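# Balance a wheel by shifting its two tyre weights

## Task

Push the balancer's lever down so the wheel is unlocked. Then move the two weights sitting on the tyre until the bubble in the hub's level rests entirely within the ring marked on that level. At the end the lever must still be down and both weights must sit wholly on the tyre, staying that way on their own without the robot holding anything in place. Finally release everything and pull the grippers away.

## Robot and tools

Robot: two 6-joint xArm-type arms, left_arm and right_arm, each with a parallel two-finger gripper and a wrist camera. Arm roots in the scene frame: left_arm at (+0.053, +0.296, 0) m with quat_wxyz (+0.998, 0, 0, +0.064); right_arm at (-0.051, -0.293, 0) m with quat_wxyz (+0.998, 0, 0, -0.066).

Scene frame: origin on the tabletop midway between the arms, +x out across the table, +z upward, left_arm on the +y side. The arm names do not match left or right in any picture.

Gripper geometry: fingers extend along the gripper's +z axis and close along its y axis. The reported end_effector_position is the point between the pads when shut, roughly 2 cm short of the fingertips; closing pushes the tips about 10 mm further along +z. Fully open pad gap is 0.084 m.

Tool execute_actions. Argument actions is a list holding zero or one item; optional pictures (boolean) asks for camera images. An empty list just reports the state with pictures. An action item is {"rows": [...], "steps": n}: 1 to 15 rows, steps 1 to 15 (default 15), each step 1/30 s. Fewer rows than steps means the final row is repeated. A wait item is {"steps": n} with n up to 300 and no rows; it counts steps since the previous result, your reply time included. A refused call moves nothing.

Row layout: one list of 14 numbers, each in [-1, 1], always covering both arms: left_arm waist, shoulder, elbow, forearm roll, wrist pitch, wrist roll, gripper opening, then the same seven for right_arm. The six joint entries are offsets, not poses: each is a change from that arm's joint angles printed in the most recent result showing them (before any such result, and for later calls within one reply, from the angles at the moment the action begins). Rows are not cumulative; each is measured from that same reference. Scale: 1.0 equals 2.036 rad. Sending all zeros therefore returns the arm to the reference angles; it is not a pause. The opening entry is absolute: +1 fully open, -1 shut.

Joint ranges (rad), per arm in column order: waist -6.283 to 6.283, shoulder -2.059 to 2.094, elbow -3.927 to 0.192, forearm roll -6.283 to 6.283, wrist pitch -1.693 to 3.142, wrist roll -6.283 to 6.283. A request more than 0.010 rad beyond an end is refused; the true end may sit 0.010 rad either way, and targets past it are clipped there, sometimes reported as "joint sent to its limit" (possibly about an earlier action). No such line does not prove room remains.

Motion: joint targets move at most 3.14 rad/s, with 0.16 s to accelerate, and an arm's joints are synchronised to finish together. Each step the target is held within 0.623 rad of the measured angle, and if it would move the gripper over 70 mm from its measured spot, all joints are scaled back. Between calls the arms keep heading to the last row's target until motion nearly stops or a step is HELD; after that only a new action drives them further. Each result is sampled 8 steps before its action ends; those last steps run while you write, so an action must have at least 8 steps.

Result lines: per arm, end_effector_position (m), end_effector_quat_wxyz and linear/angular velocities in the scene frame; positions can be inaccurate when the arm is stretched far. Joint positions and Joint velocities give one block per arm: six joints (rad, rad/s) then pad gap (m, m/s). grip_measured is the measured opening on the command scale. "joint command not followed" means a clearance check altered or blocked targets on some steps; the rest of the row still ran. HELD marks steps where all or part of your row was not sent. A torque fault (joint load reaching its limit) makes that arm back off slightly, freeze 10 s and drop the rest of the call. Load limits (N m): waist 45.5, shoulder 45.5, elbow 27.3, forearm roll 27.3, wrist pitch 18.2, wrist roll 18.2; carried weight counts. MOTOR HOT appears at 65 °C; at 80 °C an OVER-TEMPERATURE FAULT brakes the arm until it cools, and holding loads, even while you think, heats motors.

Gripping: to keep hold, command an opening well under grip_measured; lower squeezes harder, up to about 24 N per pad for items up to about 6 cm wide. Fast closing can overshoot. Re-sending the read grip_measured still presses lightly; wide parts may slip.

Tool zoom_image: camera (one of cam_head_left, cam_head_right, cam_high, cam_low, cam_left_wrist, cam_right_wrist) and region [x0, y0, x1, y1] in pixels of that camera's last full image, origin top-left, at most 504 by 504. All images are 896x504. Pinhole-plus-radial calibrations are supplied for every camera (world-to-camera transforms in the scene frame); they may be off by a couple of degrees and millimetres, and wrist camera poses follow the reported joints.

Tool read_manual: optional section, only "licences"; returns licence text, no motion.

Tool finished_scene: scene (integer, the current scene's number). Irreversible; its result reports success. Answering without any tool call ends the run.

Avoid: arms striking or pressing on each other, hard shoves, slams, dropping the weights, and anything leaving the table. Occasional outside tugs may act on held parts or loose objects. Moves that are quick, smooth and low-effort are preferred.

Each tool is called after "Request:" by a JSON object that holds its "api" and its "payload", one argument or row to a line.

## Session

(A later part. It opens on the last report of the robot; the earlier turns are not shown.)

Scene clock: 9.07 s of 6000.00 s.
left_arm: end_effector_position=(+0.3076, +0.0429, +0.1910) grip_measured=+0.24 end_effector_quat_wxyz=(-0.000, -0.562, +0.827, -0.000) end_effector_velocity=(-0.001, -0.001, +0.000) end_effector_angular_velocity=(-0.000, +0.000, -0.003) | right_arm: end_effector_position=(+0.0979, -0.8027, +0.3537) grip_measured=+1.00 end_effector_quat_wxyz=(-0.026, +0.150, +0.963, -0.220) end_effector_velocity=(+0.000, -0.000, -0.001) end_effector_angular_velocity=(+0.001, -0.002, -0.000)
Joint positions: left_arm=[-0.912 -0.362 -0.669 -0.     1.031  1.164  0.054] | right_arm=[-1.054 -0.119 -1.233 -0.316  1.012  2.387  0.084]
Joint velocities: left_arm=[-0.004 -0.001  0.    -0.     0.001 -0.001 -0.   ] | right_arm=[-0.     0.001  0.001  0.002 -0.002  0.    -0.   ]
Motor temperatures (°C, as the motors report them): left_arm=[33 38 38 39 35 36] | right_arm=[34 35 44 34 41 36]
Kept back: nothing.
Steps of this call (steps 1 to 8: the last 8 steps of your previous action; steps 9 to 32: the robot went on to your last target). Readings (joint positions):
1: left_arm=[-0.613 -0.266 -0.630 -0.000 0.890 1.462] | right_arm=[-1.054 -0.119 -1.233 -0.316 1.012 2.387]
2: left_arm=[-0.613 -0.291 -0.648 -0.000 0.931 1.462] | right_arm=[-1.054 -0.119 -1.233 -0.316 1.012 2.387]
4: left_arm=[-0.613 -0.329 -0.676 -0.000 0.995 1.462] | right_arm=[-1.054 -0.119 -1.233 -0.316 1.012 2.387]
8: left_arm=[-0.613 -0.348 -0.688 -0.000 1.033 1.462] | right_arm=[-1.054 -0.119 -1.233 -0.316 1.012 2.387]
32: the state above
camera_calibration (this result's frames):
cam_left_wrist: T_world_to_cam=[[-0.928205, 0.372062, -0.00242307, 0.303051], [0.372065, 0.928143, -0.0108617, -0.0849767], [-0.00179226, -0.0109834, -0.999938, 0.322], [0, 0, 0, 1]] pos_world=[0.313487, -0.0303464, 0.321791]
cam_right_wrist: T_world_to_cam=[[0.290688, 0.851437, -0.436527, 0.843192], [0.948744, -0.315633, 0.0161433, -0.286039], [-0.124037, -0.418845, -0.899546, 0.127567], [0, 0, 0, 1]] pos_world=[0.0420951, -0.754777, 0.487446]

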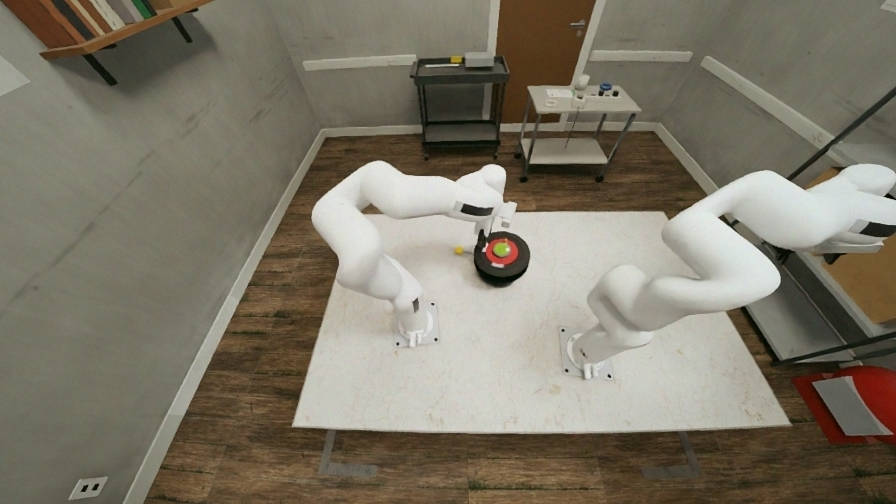

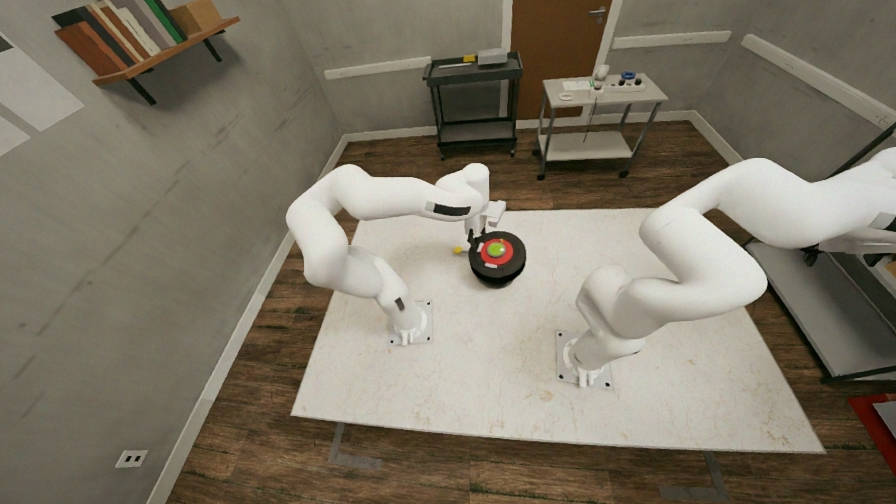

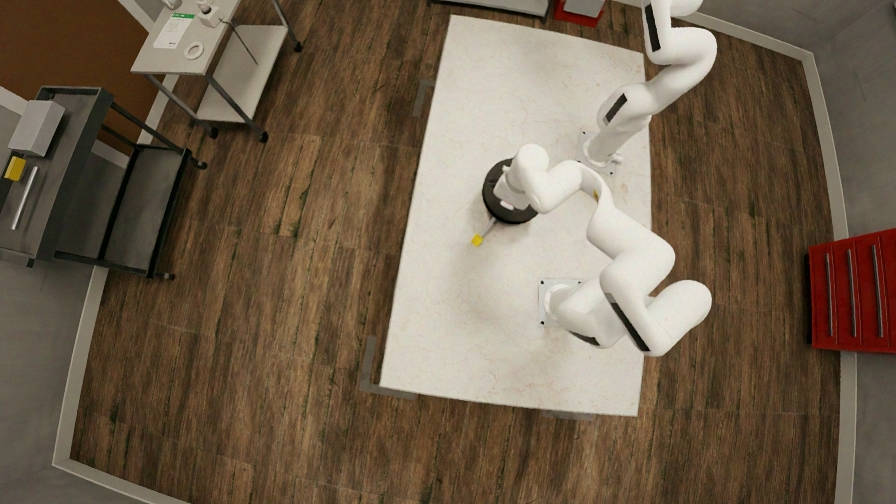

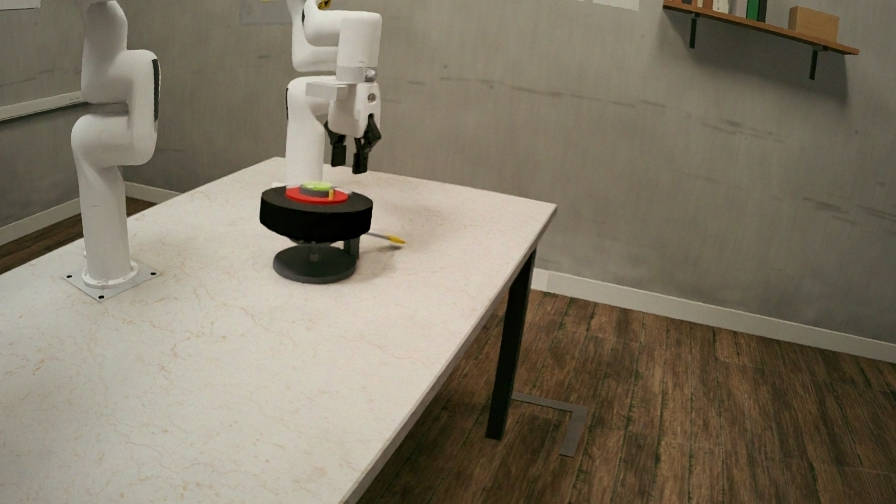

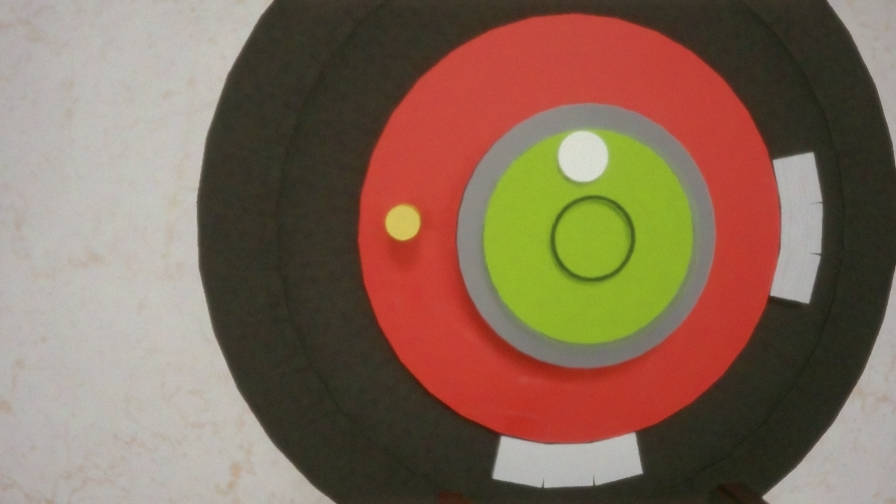

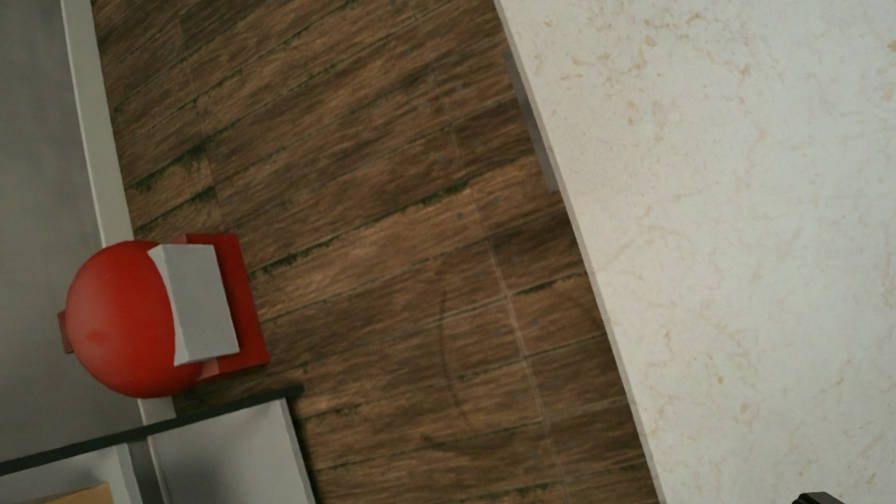

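Request:
{"api": "execute_actions", "payload": {
  "actions": [
    {"rows":[[0,0.004,0.005,0,-0.009,0,0.25,0,0,0,0,0,0,1],[0,0.008,0.01,0,-0.018,0,0.25,0,0,0,0,0,0,1],[0,0.0125,0.015,0,-0.0275,0,0.25,0,0,0,0,0,0,1],[0,0.017,0.02,0,-0.037,0,0.25,0,0,0,0,0,0,1],[0,0.0205,0.024,0,-0.0445,0,0.25,0,0,0,0,0,0,1],[0,0.024,0.028,0,-0.052,0,0.25,0,0,0,0,0,0,1],[0,0.026,0.0305,0,-0.0565,0,0.25,0,0,0,0,0,0,1],[0,0.028,0.033,0,-0.061,0,0.25,0,0,0,0,0,0,1],[0,0.029,0.0342,0,-0.0632,0,0.25,0,0,0,0,0,0,1],[0,0.03,0.0353,0,-0.0653,0,0.25,0,0,0,0,0,0,1],[0,0.031,0.0363,0,-0.0673,0,0.25,0,0,0,0,0,0,1]],"steps":15}
  ]
}}

Request:
{"api": "execute_actions", "payload": {
  "actions": [
    {"steps":18}
  ]
}}

Request:
{"api": "execute_actions", "payload": {
  "actions": [
    {"rows":[[0,0,0,0,0,0,0.2,0,0,0,0,0,0,1],[0,0,0,0,0,0,0.15,0,0,0,0,0,0,1],[0,0,0,0,0,0,0.1,0,0,0,0,0,0,1],[0,0,0,0,0,0,0.05,0,0,0,0,0,0,1],[0,0,0,0,0,0,0.01,0,0,0,0,0,0,1],[0,0,0,0,0,0,-0.03,0,0,0,0,0,0,1],[0,0,0,0,0,0,-0.06,0,0,0,0,0,0,1],[0,0,0,0,0,0,-0.09,0,0,0,0,0,0,1],[0,0,0,0,0,0,-0.13,0,0,0,0,0,0,1],[0,0,0,0,0,0,-0.2,0,0,0,0,0,0,1],[0,0,0,0,0,0,-0.3,0,0,0,0,0,0,1],[0,0,0,0,0,0,-0.4,0,0,0,0,0,0,1]],"steps":15}
  ]
}}

Request:
{"api": "execute_actions", "payload": {
  "actions": [
    {"rows":[[0,-0.0003,-0.0004,0,0.0007,0,-0.4,0,0,0,0,0,0,1],[0,-0.0006,-0.0008,0,0.0014,0,-0.4,0,0,0,0,0,0,1],[0,-0.001,-0.0012,0,0.0022,0,-0.4,0,0,0,0,0,0,1],[0,-0.0014,-0.0017,0,0.0031,0,-0.4,0,0,0,0,0,0,1],[0,-0.0018,-0.0021,0,0.0039,0,-0.4,0,0,0,0,0,0,1],[0,-0.0022,-0.0026,0,0.0048,0,-0.4,0,0,0,0,0,0,1],[0,-0.0027,-0.0031,0,0.0058,0,-0.4,0,0,0,0,0,0,1],[0,-0.0032,-0.0037,0,0.0069,0,-0.4,0,0,0,0,0,0,1],[0,-0.0038,-0.0044,0,0.0082,0,-0.4,0,0,0,0,0,0,1],[0,-0.0045,-0.0052,0,0.0097,0,-0.4,0,0,0,0,0,0,1],[0,-0.0053,-0.0061,0,0.0114,0,-0.4,0,0,0,0,0,0,1],[0,-0.0062,-0.0071,0,0.0133,0,-0.4,0,0,0,0,0,0,1],[0,-0.0072,-0.0082,0,0.0154,0,-0.4,0,0,0,0,0,0,1],[0,-0.0082,-0.0094,0,0.0176,0,-0.4,0,0,0,0,0,0,1],[0,-0.0095,-0.011,0,0.0205,0,-0.4,0,0,0,0,0,0,1]],"steps":15}
  ]
}}

Request:
{"api": "execute_actions", "payload": {
  "actions": [
    {"steps":20}
  ]
}}

Request:
{"api": "execute_actions", "payload": {
  "actions": [
    {"rows":[[0,-0.001,-0.0012,0,0.0022,0,-0.4,0,0,0,0,0,0,1],[0,-0.002,-0.0024,0,0.0044,0,-0.4,0,0,0,0,0,0,1],[0,-0.004,-0.005,0,0.009,0,-0.4,0,0,0,0,0,0,1],[0,-0.007,-0.008,0,0.015,0,-0.4,0,0,0,0,0,0,1],[0,-0.01,-0.012,0,0.022,0,-0.4,0,0,0,0,0,0,1],[0,-0.015,-0.018,0,0.033,0,-0.4,0,0,0,0,0,0,1],[0,-0.0215,-0.0255,0,0.047,0,-0.4,0,0,0,0,0,0,1]],"steps":15}
  ]
}}

Request:
{"api": "execute_actions", "payload": {
  "actions": [
    {"steps":75}
  ],
  "pictures": true
}}

Scene clock: 11.17 s of 6000.00 s.
left_arm: end_effector_position=(+0.3080, +0.0424, +0.1706) grip_measured=+0.24 end_effector_quat_wxyz=(-0.000, -0.562, +0.827, -0.000) end_effector_velocity=(-0.009, +0.009, -0.163) end_effector_angular_velocity=(+0.037, +0.037, -0.000) | right_arm: end_effector_position=(+0.0979, -0.8027, +0.3537) grip_measured=+1.00 end_effector_quat_wxyz=(-0.026, +0.150, +0.963, -0.220) end_effector_velocity=(-0.000, +0.000, -0.001) end_effector_angular_velocity=(+0.001, +0.000, +0.000)
Joint positions: left_arm=[-0.912 -0.332 -0.633 -0.     0.965  1.164  0.054] | right_arm=[-1.054 -0.119 -1.233 -0.316  1.012  2.387  0.084]
Joint velocities: left_arm=[-0.     0.237  0.28   0.    -0.465  0.    -0.   ] | right_arm=[-0.     0.     0.001  0.    -0.001 -0.     0.   ]
Motor temperatures (°C, as the motors report them): left_arm=[33 38 38 39 35 36] | right_arm=[34 35 44 34 41 36]
Steps of this call (steps 1 to 15: the robot went on to your last target; steps 16 to 56: nothing new was sent; steps 57 to 63: the first 7 steps of this action). Readings (joint positions):
57: left_arm=[-0.913 -0.362 -0.669 -0.000 1.031 1.164] | right_arm=[-1.054 -0.119 -1.233 -0.316 1.012 2.387]
58: left_arm=[-0.913 -0.361 -0.668 -0.000 1.028 1.164] | right_arm=[-1.054 -0.119 -1.233 -0.316 1.012 2.387]
60: left_arm=[-0.912 -0.354 -0.660 -0.000 1.009 1.164] | right_arm=[-1.054 -0.119 -1.233 -0.316 1.012 2.387]
63: the state above

Scene clock: 11.77 s of 6000.00 s.
left_arm: end_effector_position=(+0.3078, +0.0426, +0.1495) grip_measured=+0.24 end_effector_quat_wxyz=(+0.000, -0.562, +0.827, -0.001) end_effector_velocity=(-0.000, +0.000, -0.000) end_effector_angular_velocity=(+0.000, +0.000, +0.000) | right_arm: end_effector_position=(+0.0979, -0.8027, +0.3537) grip_measured=+1.00 end_effector_quat_wxyz=(-0.026, +0.150, +0.963, -0.220) end_effector_velocity=(+0.000, +0.000, +0.001) end_effector_angular_velocity=(-0.000, -0.002, -0.000)
Joint positions: left_arm=[-0.912 -0.299 -0.596 -0.     0.894  1.164  0.054] | right_arm=[-1.054 -0.119 -1.233 -0.316  1.012  2.387  0.084]
Joint velocities: left_arm=[-0.    -0.     0.001 -0.    -0.    -0.     0.   ] | right_arm=[ 0.    -0.    -0.001  0.002  0.001 -0.    -0.   ]
Motor temperatures (°C, as the motors report them): left_arm=[33 38 38 39 35 36] | right_arm=[34 35 44 34 41 36]
Kept back: nothing.
Steps of this call (steps 1 to 8: the last 8 steps of your previous action; steps 9 to 18: the robot went on to your last target). Readings (joint positions):
1: left_arm=[-0.912 -0.324 -0.624 -0.000 0.950 1.164] | right_arm=[-1.054 -0.119 -1.233 -0.316 1.012 2.387]
2: left_arm=[-0.912 -0.317 -0.616 -0.000 0.936 1.164] | right_arm=[-1.054 -0.119 -1.233 -0.316 1.012 2.387]
4: left_arm=[-0.912 -0.308 -0.605 -0.000 0.916 1.164] | right_arm=[-1.054 -0.119 -1.233 -0.316 1.012 2.387]
8: left_arm=[-0.912 -0.300 -0.597 -0.000 0.897 1.164] | right_arm=[-1.054 -0.119 -1.233 -0.316 1.012 2.387]
18: the state above

Scene clock: 12.00 s of 6000.00 s.
left_arm: end_effector_position=(+0.3087, +0.0422, +0.1505) grip_measured=-0.03 end_effector_quat_wxyz=(+0.001, -0.562, +0.827, -0.002) end_effector_velocity=(+0.002, -0.001, +0.003) end_effector_angular_velocity=(-0.005, -0.006, +0.002) | right_arm: end_effector_position=(+0.0979, -0.8027, +0.3537) grip_measured=+1.00 end_effector_quat_wxyz=(-0.026, +0.150, +0.963, -0.220) end_effector_velocity=(-0.000, +0.000, -0.001) end_effector_angular_velocity=(+0.001, +0.000, -0.000)
Joint positions: left_arm=[-0.911 -0.3   -0.598  0.     0.893  1.164  0.043] | right_arm=[-1.054 -0.119 -1.233 -0.316  1.012  2.387  0.084]
Joint velocities: left_arm=[ 0.003 -0.003 -0.004  0.001 -0.    -0.    -0.046] | right_arm=[-0.    -0.001  0.002  0.    -0.     0.    -0.   ]
Motor temperatures (°C, as the motors report them): left_arm=[33 38 38 39 35 36] | right_arm=[34 35 45 34 41 36]
Steps of this call (steps 1 to 7: the first 7 steps of this action). Readings (joint positions):
1: left_arm=[-0.912 -0.299 -0.596 -0.000 0.894 1.164] | right_arm=[-1.054 -0.119 -1.233 -0.316 1.012 2.387]
2: left_arm=[-0.912 -0.299 -0.596 -0.000 0.894 1.164] | right_arm=[-1.054 -0.119 -1.233 -0.316 1.012 2.387]
4: left_arm=[-0.912 -0.300 -0.597 0.000 0.893 1.164] | right_arm=[-1.054 -0.119 -1.233 -0.316 1.012 2.387]
7: the state above

Scene clock: 12.50 s of 6000.00 s.
left_arm: end_effector_position=(+0.3077, +0.0427, +0.1511) grip_measured=-0.08 end_effector_quat_wxyz=(-0.000, -0.562, +0.827, -0.000) end_effector_velocity=(-0.007, +0.004, +0.006) end_effector_angular_velocity=(+0.017, +0.021, -0.003) | right_arm: end_effector_position=(+0.0979, -0.8027, +0.3537) grip_measured=+1.00 end_effector_quat_wxyz=(-0.026, +0.150, +0.963, -0.220) end_effector_velocity=(+0.000, +0.001, -0.000) end_effector_angular_velocity=(+0.002, -0.002, -0.000)
Joint positions: left_arm=[-0.912 -0.302 -0.599 -0.     0.9    1.164  0.04 ] | right_arm=[-1.054 -0.119 -1.233 -0.316  1.012  2.387  0.084]
Joint velocities: left_arm=[-0.004 -0.018 -0.01  -0.003  0.055  0.001 -0.001] | right_arm=[ 0.001 -0.001  0.001  0.003  0.001 -0.    -0.   ]
Motor temperatures (°C, as the motors report them): left_arm=[33 38 38 39 35 36] | right_arm=[34 35 45 34 41 36]
Steps of this call (steps 1 to 8: the last 8 steps of your previous action; steps 9 to 15: the first 7 steps of this action, its rows measured from where the robot was after step 8). Readings (joint positions):
8: left_arm=[-0.912 -0.300 -0.598 0.000 0.893 1.164] | right_arm=[-1.054 -0.119 -1.233 -0.316 1.012 2.387]
9: left_arm=[-0.912 -0.300 -0.598 0.000 0.893 1.164] | right_arm=[-1.054 -0.119 -1.233 -0.316 1.012 2.387]
10: left_arm=[-0.912 -0.300 -0.598 0.000 0.894 1.164] | right_arm=[-1.054 -0.119 -1.233 -0.316 1.012 2.387]
12: left_arm=[-0.912 -0.300 -0.598 0.000 0.895 1.164] | right_arm=[-1.054 -0.119 -1.233 -0.316 1.012 2.387]
15: the state above

Scene clock: 13.17 s of 6000.00 s.
left_arm: end_effector_position=(+0.3089, +0.0419, +0.1629) grip_measured=-0.08 end_effector_quat_wxyz=(+0.000, -0.562, +0.827, -0.002) end_effector_velocity=(+0.001, -0.000, +0.001) end_effector_angular_velocity=(-0.002, -0.002, +0.002) | right_arm: end_effector_position=(+0.0979, -0.8027, +0.3537) grip_measured=+1.00 end_effector_quat_wxyz=(-0.026, +0.150, +0.963, -0.220) end_effector_velocity=(-0.000, -0.000, +0.000) end_effector_angular_velocity=(-0.001, +0.001, -0.000)
Joint positions: left_arm=[-0.912 -0.319 -0.62   0.     0.935  1.164  0.04 ] | right_arm=[-1.054 -0.119 -1.233 -0.316  1.012  2.387  0.084]
Joint velocities: left_arm=[ 0.001 -0.002 -0.002  0.     0.    -0.001  0.   ] | right_arm=[-0.     0.001 -0.002 -0.001  0.     0.    -0.   ]
Motor temperatures (°C, as the motors report them): left_arm=[33 38 38 39 35 36] | right_arm=[34 35 45 34 41 36]
Kept back: nothing.
Steps of this call (steps 1 to 8: the last 8 steps of your previous action; steps 9 to 20: the robot went on to your last target). Readings (joint positions):
1: left_arm=[-0.912 -0.303 -0.599 -0.000 0.902 1.164] | right_arm=[-1.054 -0.119 -1.233 -0.316 1.012 2.387]
2: left_arm=[-0.912 -0.303 -0.600 -0.000 0.904 1.165] | right_arm=[-1.054 -0.119 -1.233 -0.316 1.012 2.387]
4: left_arm=[-0.912 -0.305 -0.602 -0.000 0.909 1.165] | right_arm=[-1.054 -0.119 -1.233 -0.316 1.012 2.387]
8: left_arm=[-0.912 -0.312 -0.611 -0.000 0.921 1.164] | right_arm=[-1.054 -0.119 -1.233 -0.316 1.012 2.387]
20: the state above

Scene clock: 13.40 s of 6000.00 s.
left_arm: end_effector_position=(+0.3086, +0.0422, +0.1718) grip_measured=-0.08 end_effector_quat_wxyz=(+0.000, -0.562, +0.827, -0.001) end_effector_velocity=(-0.001, +0.001, +0.114) end_effector_angular_velocity=(+0.003, +0.003, +0.000) | right_arm: end_effector_position=(+0.0979, -0.8027, +0.3537) grip_measured=+1.00 end_effector_quat_wxyz=(-0.026, +0.150, +0.963, -0.220) end_effector_velocity=(+0.000, -0.000, -0.001) end_effector_angular_velocity=(+0.001, -0.001, +0.000)
Joint positions: left_arm=[-0.912 -0.333 -0.636  0.     0.967  1.164  0.04 ] | right_arm=[-1.054 -0.119 -1.233 -0.316  1.012  2.387  0.084]
Joint velocities: left_arm=[-0.001 -0.17  -0.203 -0.     0.377 -0.001 -0.   ] | right_arm=[-0.     0.001  0.001  0.001 -0.001 -0.     0.   ]
Motor temperatures (°C, as the motors report them): left_arm=[33 38 38 39 35 36] | right_arm=[34 35 45 34 41 36]
Steps of this call (steps 1 to 7: the first 7 steps of this action). Readings (joint positions):
1: left_arm=[-0.912 -0.319 -0.620 0.000 0.935 1.164] | right_arm=[-1.054 -0.119 -1.233 -0.316 1.012 2.387]
2: left_arm=[-0.912 -0.319 -0.620 0.000 0.936 1.164] | right_arm=[-1.054 -0.119 -1.233 -0.316 1.012 2.387]
4: left_arm=[-0.912 -0.322 -0.623 0.000 0.942 1.164] | right_arm=[-1.054 -0.119 -1.233 -0.316 1.012 2.387]
7: the state above

Scene clock: 15.90 s of 6000.00 s.
left_arm: end_effector_position=(+0.3084, +0.0423, +0.1923) grip_measured=-0.42 end_effector_quat_wxyz=(+0.000, -0.562, +0.827, -0.002) end_effector_velocity=(-0.000, -0.000, -0.000) end_effector_angular_velocity=(+0.000, +0.000, -0.001) | right_arm: end_effector_position=(+0.0979, -0.8027, +0.3537) grip_measured=+1.00 end_effector_quat_wxyz=(-0.026, +0.150, +0.963, -0.220) end_effector_velocity=(+0.000, +0.000, +0.001) end_effector_angular_velocity=(-0.002, +0.000, +0.001)
Joint positions: left_arm=[-0.912 -0.363 -0.672  0.     1.031  1.164  0.026] | right_arm=[-1.054 -0.119 -1.233 -0.316  1.012  2.387  0.084]
Joint velocities: left_arm=[-0.001  0.     0.     0.     0.    -0.    -0.   ] | right_arm=[ 0.    -0.001 -0.001 -0.001  0.    -0.    -0.   ]
Motor temperatures (°C, as the motors report them): left_arm=[33 38 39 39 35 36] | right_arm=[34 36 45 34 41 36]
Kept back: nothing.
Steps of this call (steps 1 to 8: the last 8 steps of your previous action; steps 9 to 30: the robot went on to your last target; steps 31 to 75: nothing new was sent). Readings (joint positions):
1: left_arm=[-0.912 -0.339 -0.644 0.000 0.981 1.164] | right_arm=[-1.054 -0.119 -1.233 -0.316 1.012 2.387]
2: left_arm=[-0.912 -0.347 -0.653 0.000 0.997 1.164] | right_arm=[-1.054 -0.119 -1.233 -0.316 1.012 2.387]
4: left_arm=[-0.912 -0.358 -0.667 0.000 1.017 1.164] | right_arm=[-1.054 -0.119 -1.233 -0.316 1.012 2.387]
8: left_arm=[-0.912 -0.362 -0.671 0.000 1.029 1.164] | right_arm=[-1.054 -0.119 -1.233 -0.316 1.012 2.387]
75: the state above
All arms were judged still, so your last target was given up. Only a new action makes them travel on or press farther. Fingers that are still opening or closing keep moving.
camera_calibration (this result's frames):
cam_left_wrist: T_world_to_cam=[[-0.928326, 0.371723, -0.00578514, 0.304741], [0.371767, 0.928249, -0.0119798, -0.0844923], [0.000916877, -0.0132719, -0.999912, 0.322555], [0, 0, 0, 1]] pos_world=[0.314015, -0.0305686, 0.323278]
cam_right_wrist: T_world_to_cam=[[0.290687, 0.851437, -0.436527, 0.843192], [0.948744, -0.315632, 0.0161433, -0.286039], [-0.124037, -0.418845, -0.899546, 0.127567], [0, 0, 0, 1]] pos_world=[0.0420952, -0.754777, 0.487446]

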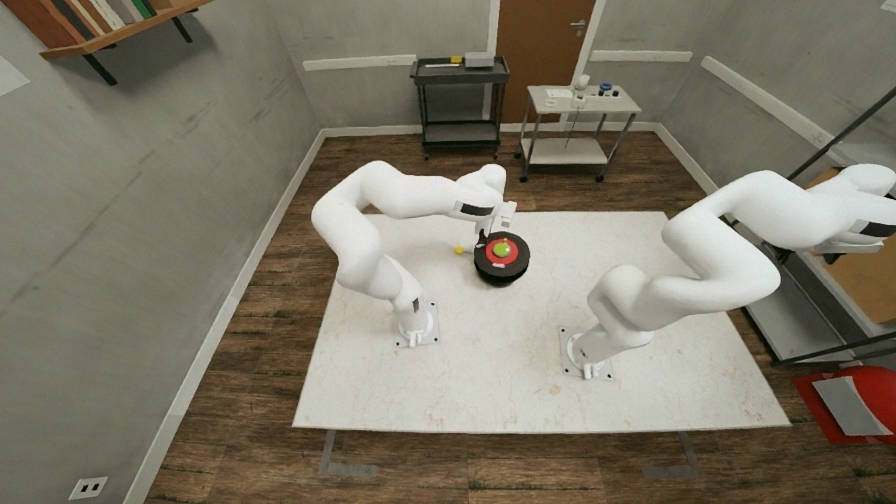

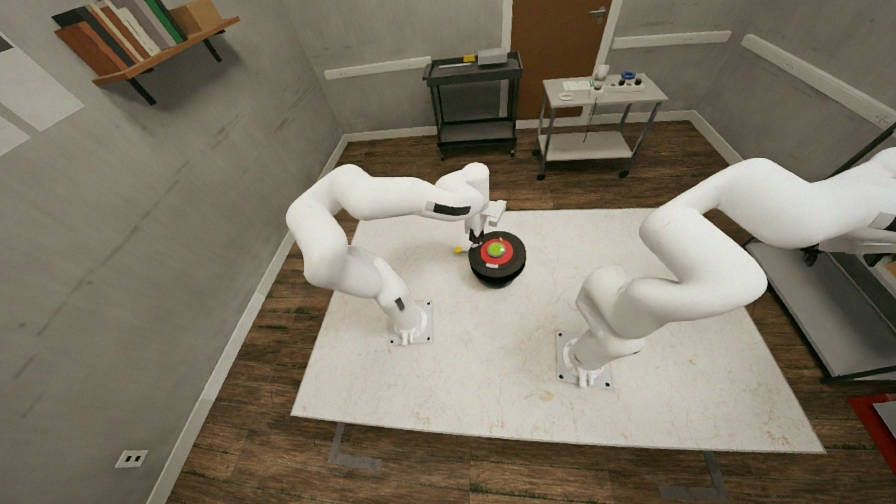

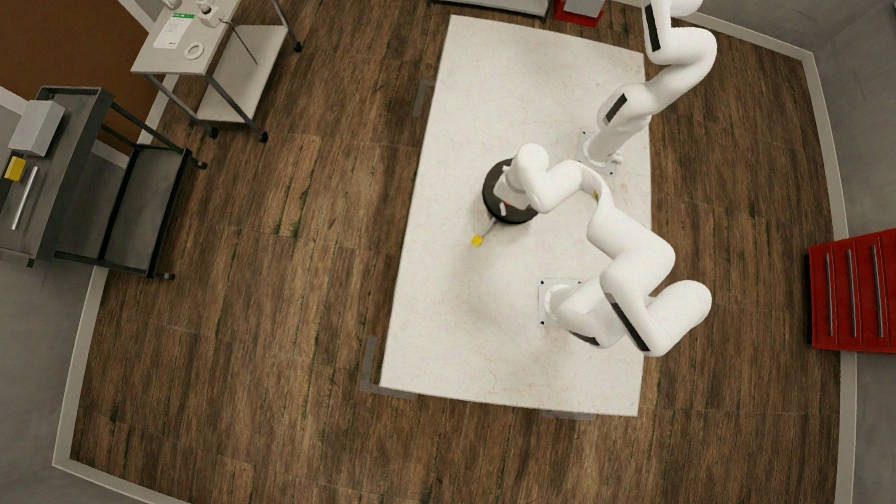

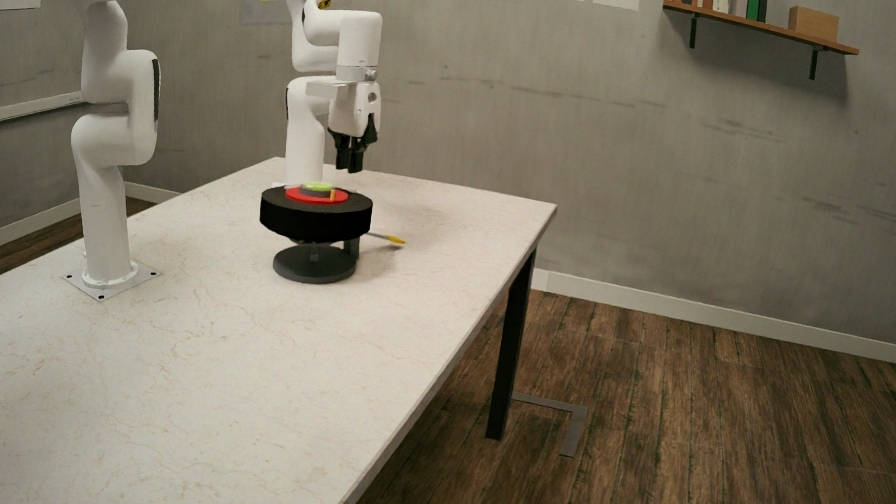

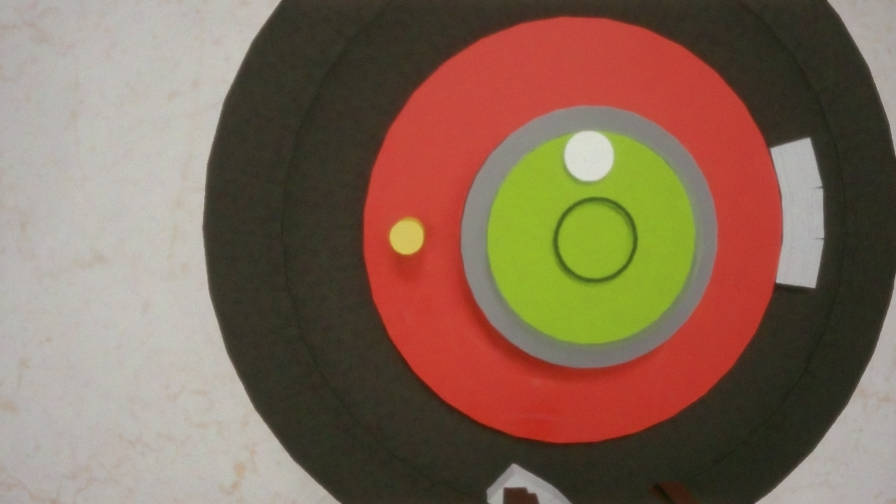

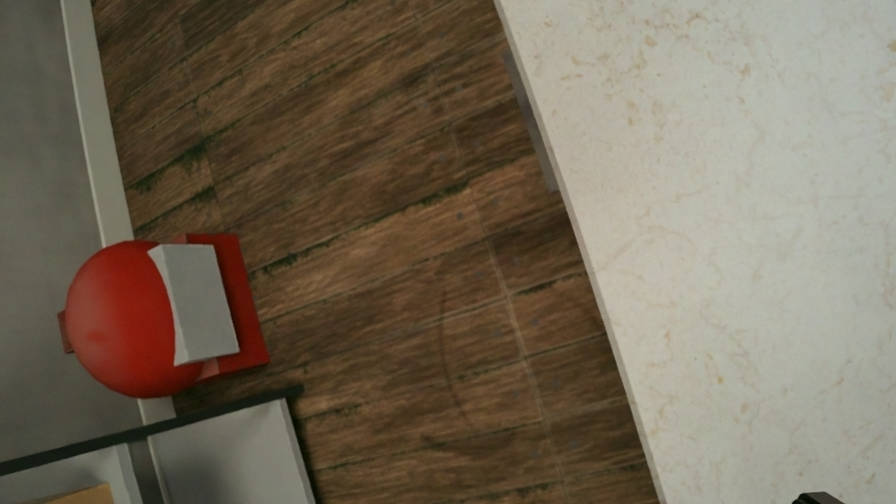

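Request:
{"api": "execute_actions", "payload": {
  "actions": [
    {"rows":[[0.05,-0.05,-0.06,0,0.11,0.05,0.3,0,0,0,0,0,0,1]],"steps":15}
  ]
}}

Request:
{"api": "execute_actions", "payload": {
  "actions": [
    {"steps":18}
  ],
  "pictures": true
}}

Scene clock: 16.43 s of 6000.00 s.
left_arm: end_effector_position=(+0.3220, +0.0671, +0.2466) grip_measured=+0.29 end_effector_quat_wxyz=(+0.001, -0.563, +0.827, -0.005) end_effector_velocity=(+0.091, +0.122, +0.372) end_effector_angular_velocity=(-0.177, -0.216, +0.040) | right_arm: end_effector_position=(+0.0979, -0.8027, +0.3537) grip_measured=+1.00 end_effector_quat_wxyz=(-0.026, +0.150, +0.963, -0.220) end_effector_velocity=(-0.000, -0.000, +0.001) end_effector_angular_velocity=(-0.000, -0.001, -0.001)
Joint positions: left_arm=[-0.835 -0.44  -0.766  0.     1.196  1.24   0.056] | right_arm=[-1.054 -0.119 -1.233 -0.316  1.012  2.387  0.084]
Joint velocities: left_arm=[ 0.428 -0.484 -0.624  0.002  0.828  0.387  0.003] | right_arm=[-0.     0.    -0.002  0.001  0.001 -0.     0.   ]
Motor temperatures (°C, as the motors report them): left_arm=[33 38 39 39 35 36] | right_arm=[34 36 45 34 41 36]
Steps of this call (steps 1 to 9: nothing new was sent; steps 10 to 16: the first 7 steps of this action). Readings (joint positions):
10: left_arm=[-0.912 -0.363 -0.672 0.000 1.031 1.164] | right_arm=[-1.054 -0.119 -1.233 -0.316 1.012 2.387]
11: left_arm=[-0.910 -0.364 -0.673 0.000 1.035 1.167] | right_arm=[-1.054 -0.119 -1.233 -0.316 1.012 2.387]
13: left_arm=[-0.890 -0.382 -0.693 0.000 1.084 1.188] | right_arm=[-1.054 -0.119 -1.233 -0.316 1.012 2.387]
16: the state above

Scene clock: 17.03 s of 6000.00 s.
left_arm: end_effector_position=(+0.3228, +0.0777, +0.2624) grip_measured=+0.29 end_effector_quat_wxyz=(+0.001, -0.562, +0.827, -0.002) end_effector_velocity=(+0.000, +0.000, +0.001) end_effector_angular_velocity=(-0.002, -0.003, -0.000) | right_arm: end_effector_position=(+0.0979, -0.8027, +0.3537) grip_measured=+1.00 end_effector_quat_wxyz=(-0.026, +0.150, +0.963, -0.220) end_effector_velocity=(-0.000, -0.000, +0.000) end_effector_angular_velocity=(+0.000, +0.000, -0.000)
Joint positions: left_arm=[-0.81  -0.464 -0.793  0.     1.254  1.266  0.056] | right_arm=[-1.054 -0.119 -1.233 -0.316  1.012  2.387  0.084]
Joint velocities: left_arm=[ 0.001 -0.002 -0.002 -0.     0.     0.001  0.   ] | right_arm=[-0.     0.    -0.001 -0.     0.001 -0.    -0.   ]
Motor temperatures (°C, as the motors report them): left_arm=[33 38 39 39 35 36] | right_arm=[34 36 46 34 41 36]
Kept back: nothing.
Steps of this call (steps 1 to 8: the last 8 steps of your previous action; steps 9 to 18: the robot went on to your last target). Readings (joint positions):
1: left_arm=[-0.823 -0.453 -0.783 0.000 1.218 1.250] | right_arm=[-1.054 -0.119 -1.233 -0.316 1.012 2.387]
2: left_arm=[-0.817 -0.460 -0.791 0.000 1.232 1.257] | right_arm=[-1.054 -0.119 -1.233 -0.316 1.012 2.387]
4: left_arm=[-0.812 -0.464 -0.793 0.000 1.246 1.263] | right_arm=[-1.054 -0.119 -1.233 -0.316 1.012 2.387]
8: left_arm=[-0.811 -0.463 -0.791 0.000 1.254 1.266] | right_arm=[-1.054 -0.119 -1.233 -0.316 1.012 2.387]
18: the state above
camera_calibration (this result's frames):
cam_left_wrist: T_world_to_cam=[[-0.928293, 0.371809, -0.00553545, 0.305248], [0.371849, 0.928222, -0.0114946, -0.121997], [0.000864342, -0.0127287, -0.999919, 0.393041], [0, 0, 0, 1]] pos_world=[0.328384, 0.00474914, 0.393296]
cam_right_wrist: T_world_to_cam=[[0.290687, 0.851437, -0.436527, 0.843192], [0.948744, -0.315632, 0.0161432, -0.286038], [-0.124037, -0.418845, -0.899546, 0.127567], [0, 0, 0, 1]] pos_world=[0.0420952, -0.754777, 0.487446]

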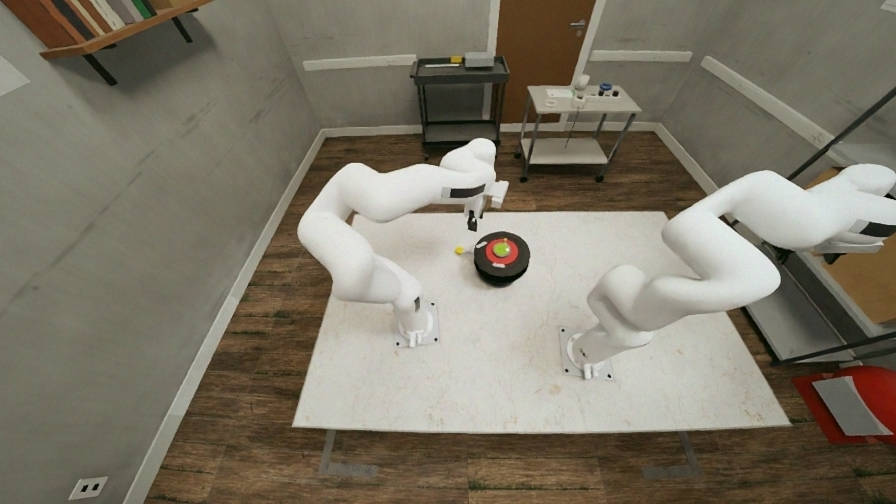

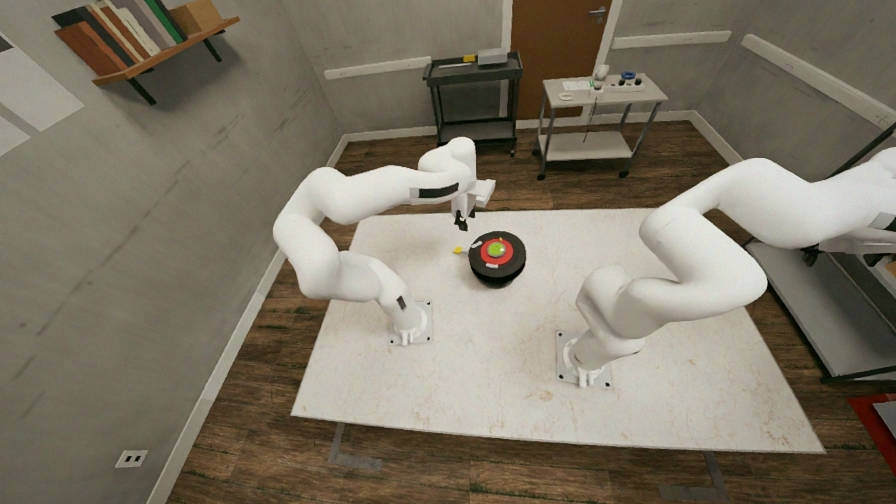

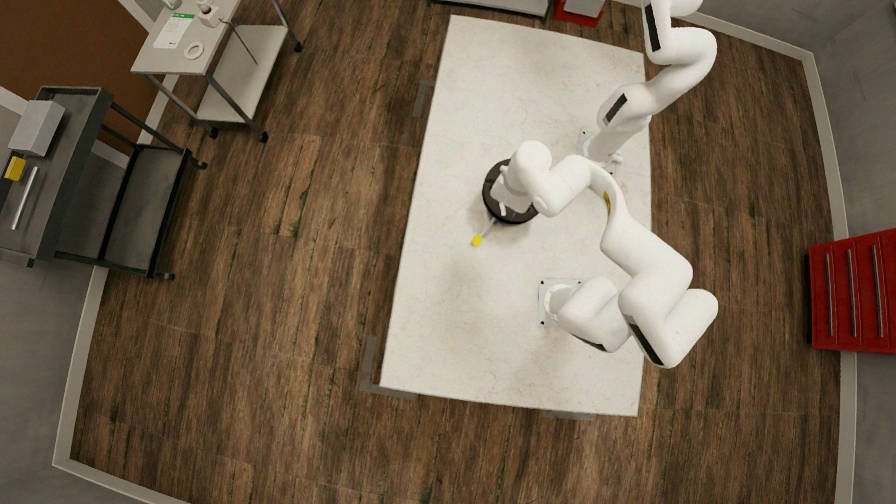

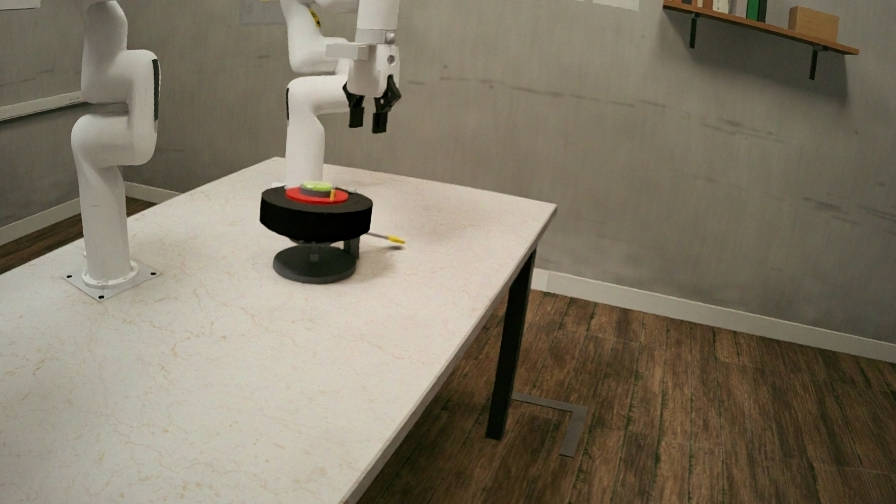

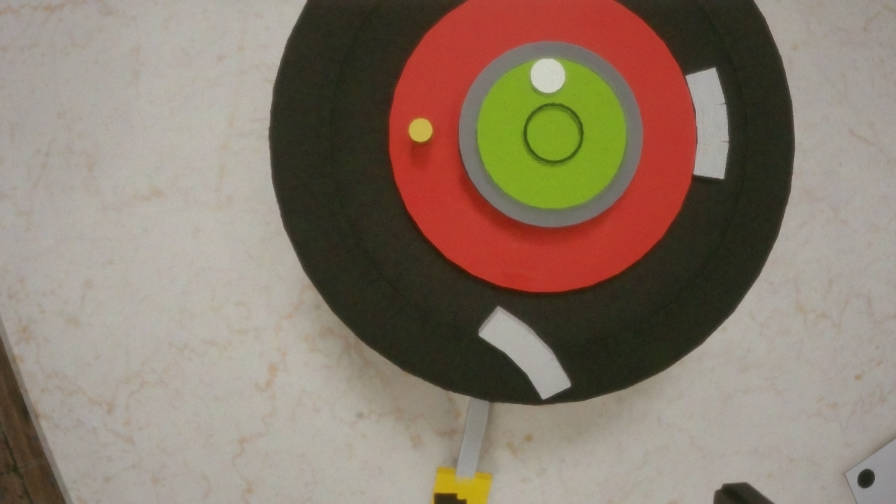

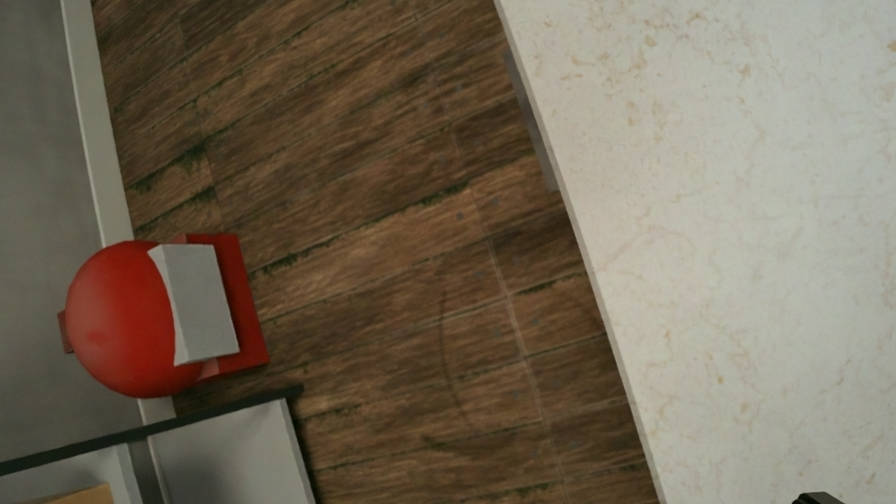

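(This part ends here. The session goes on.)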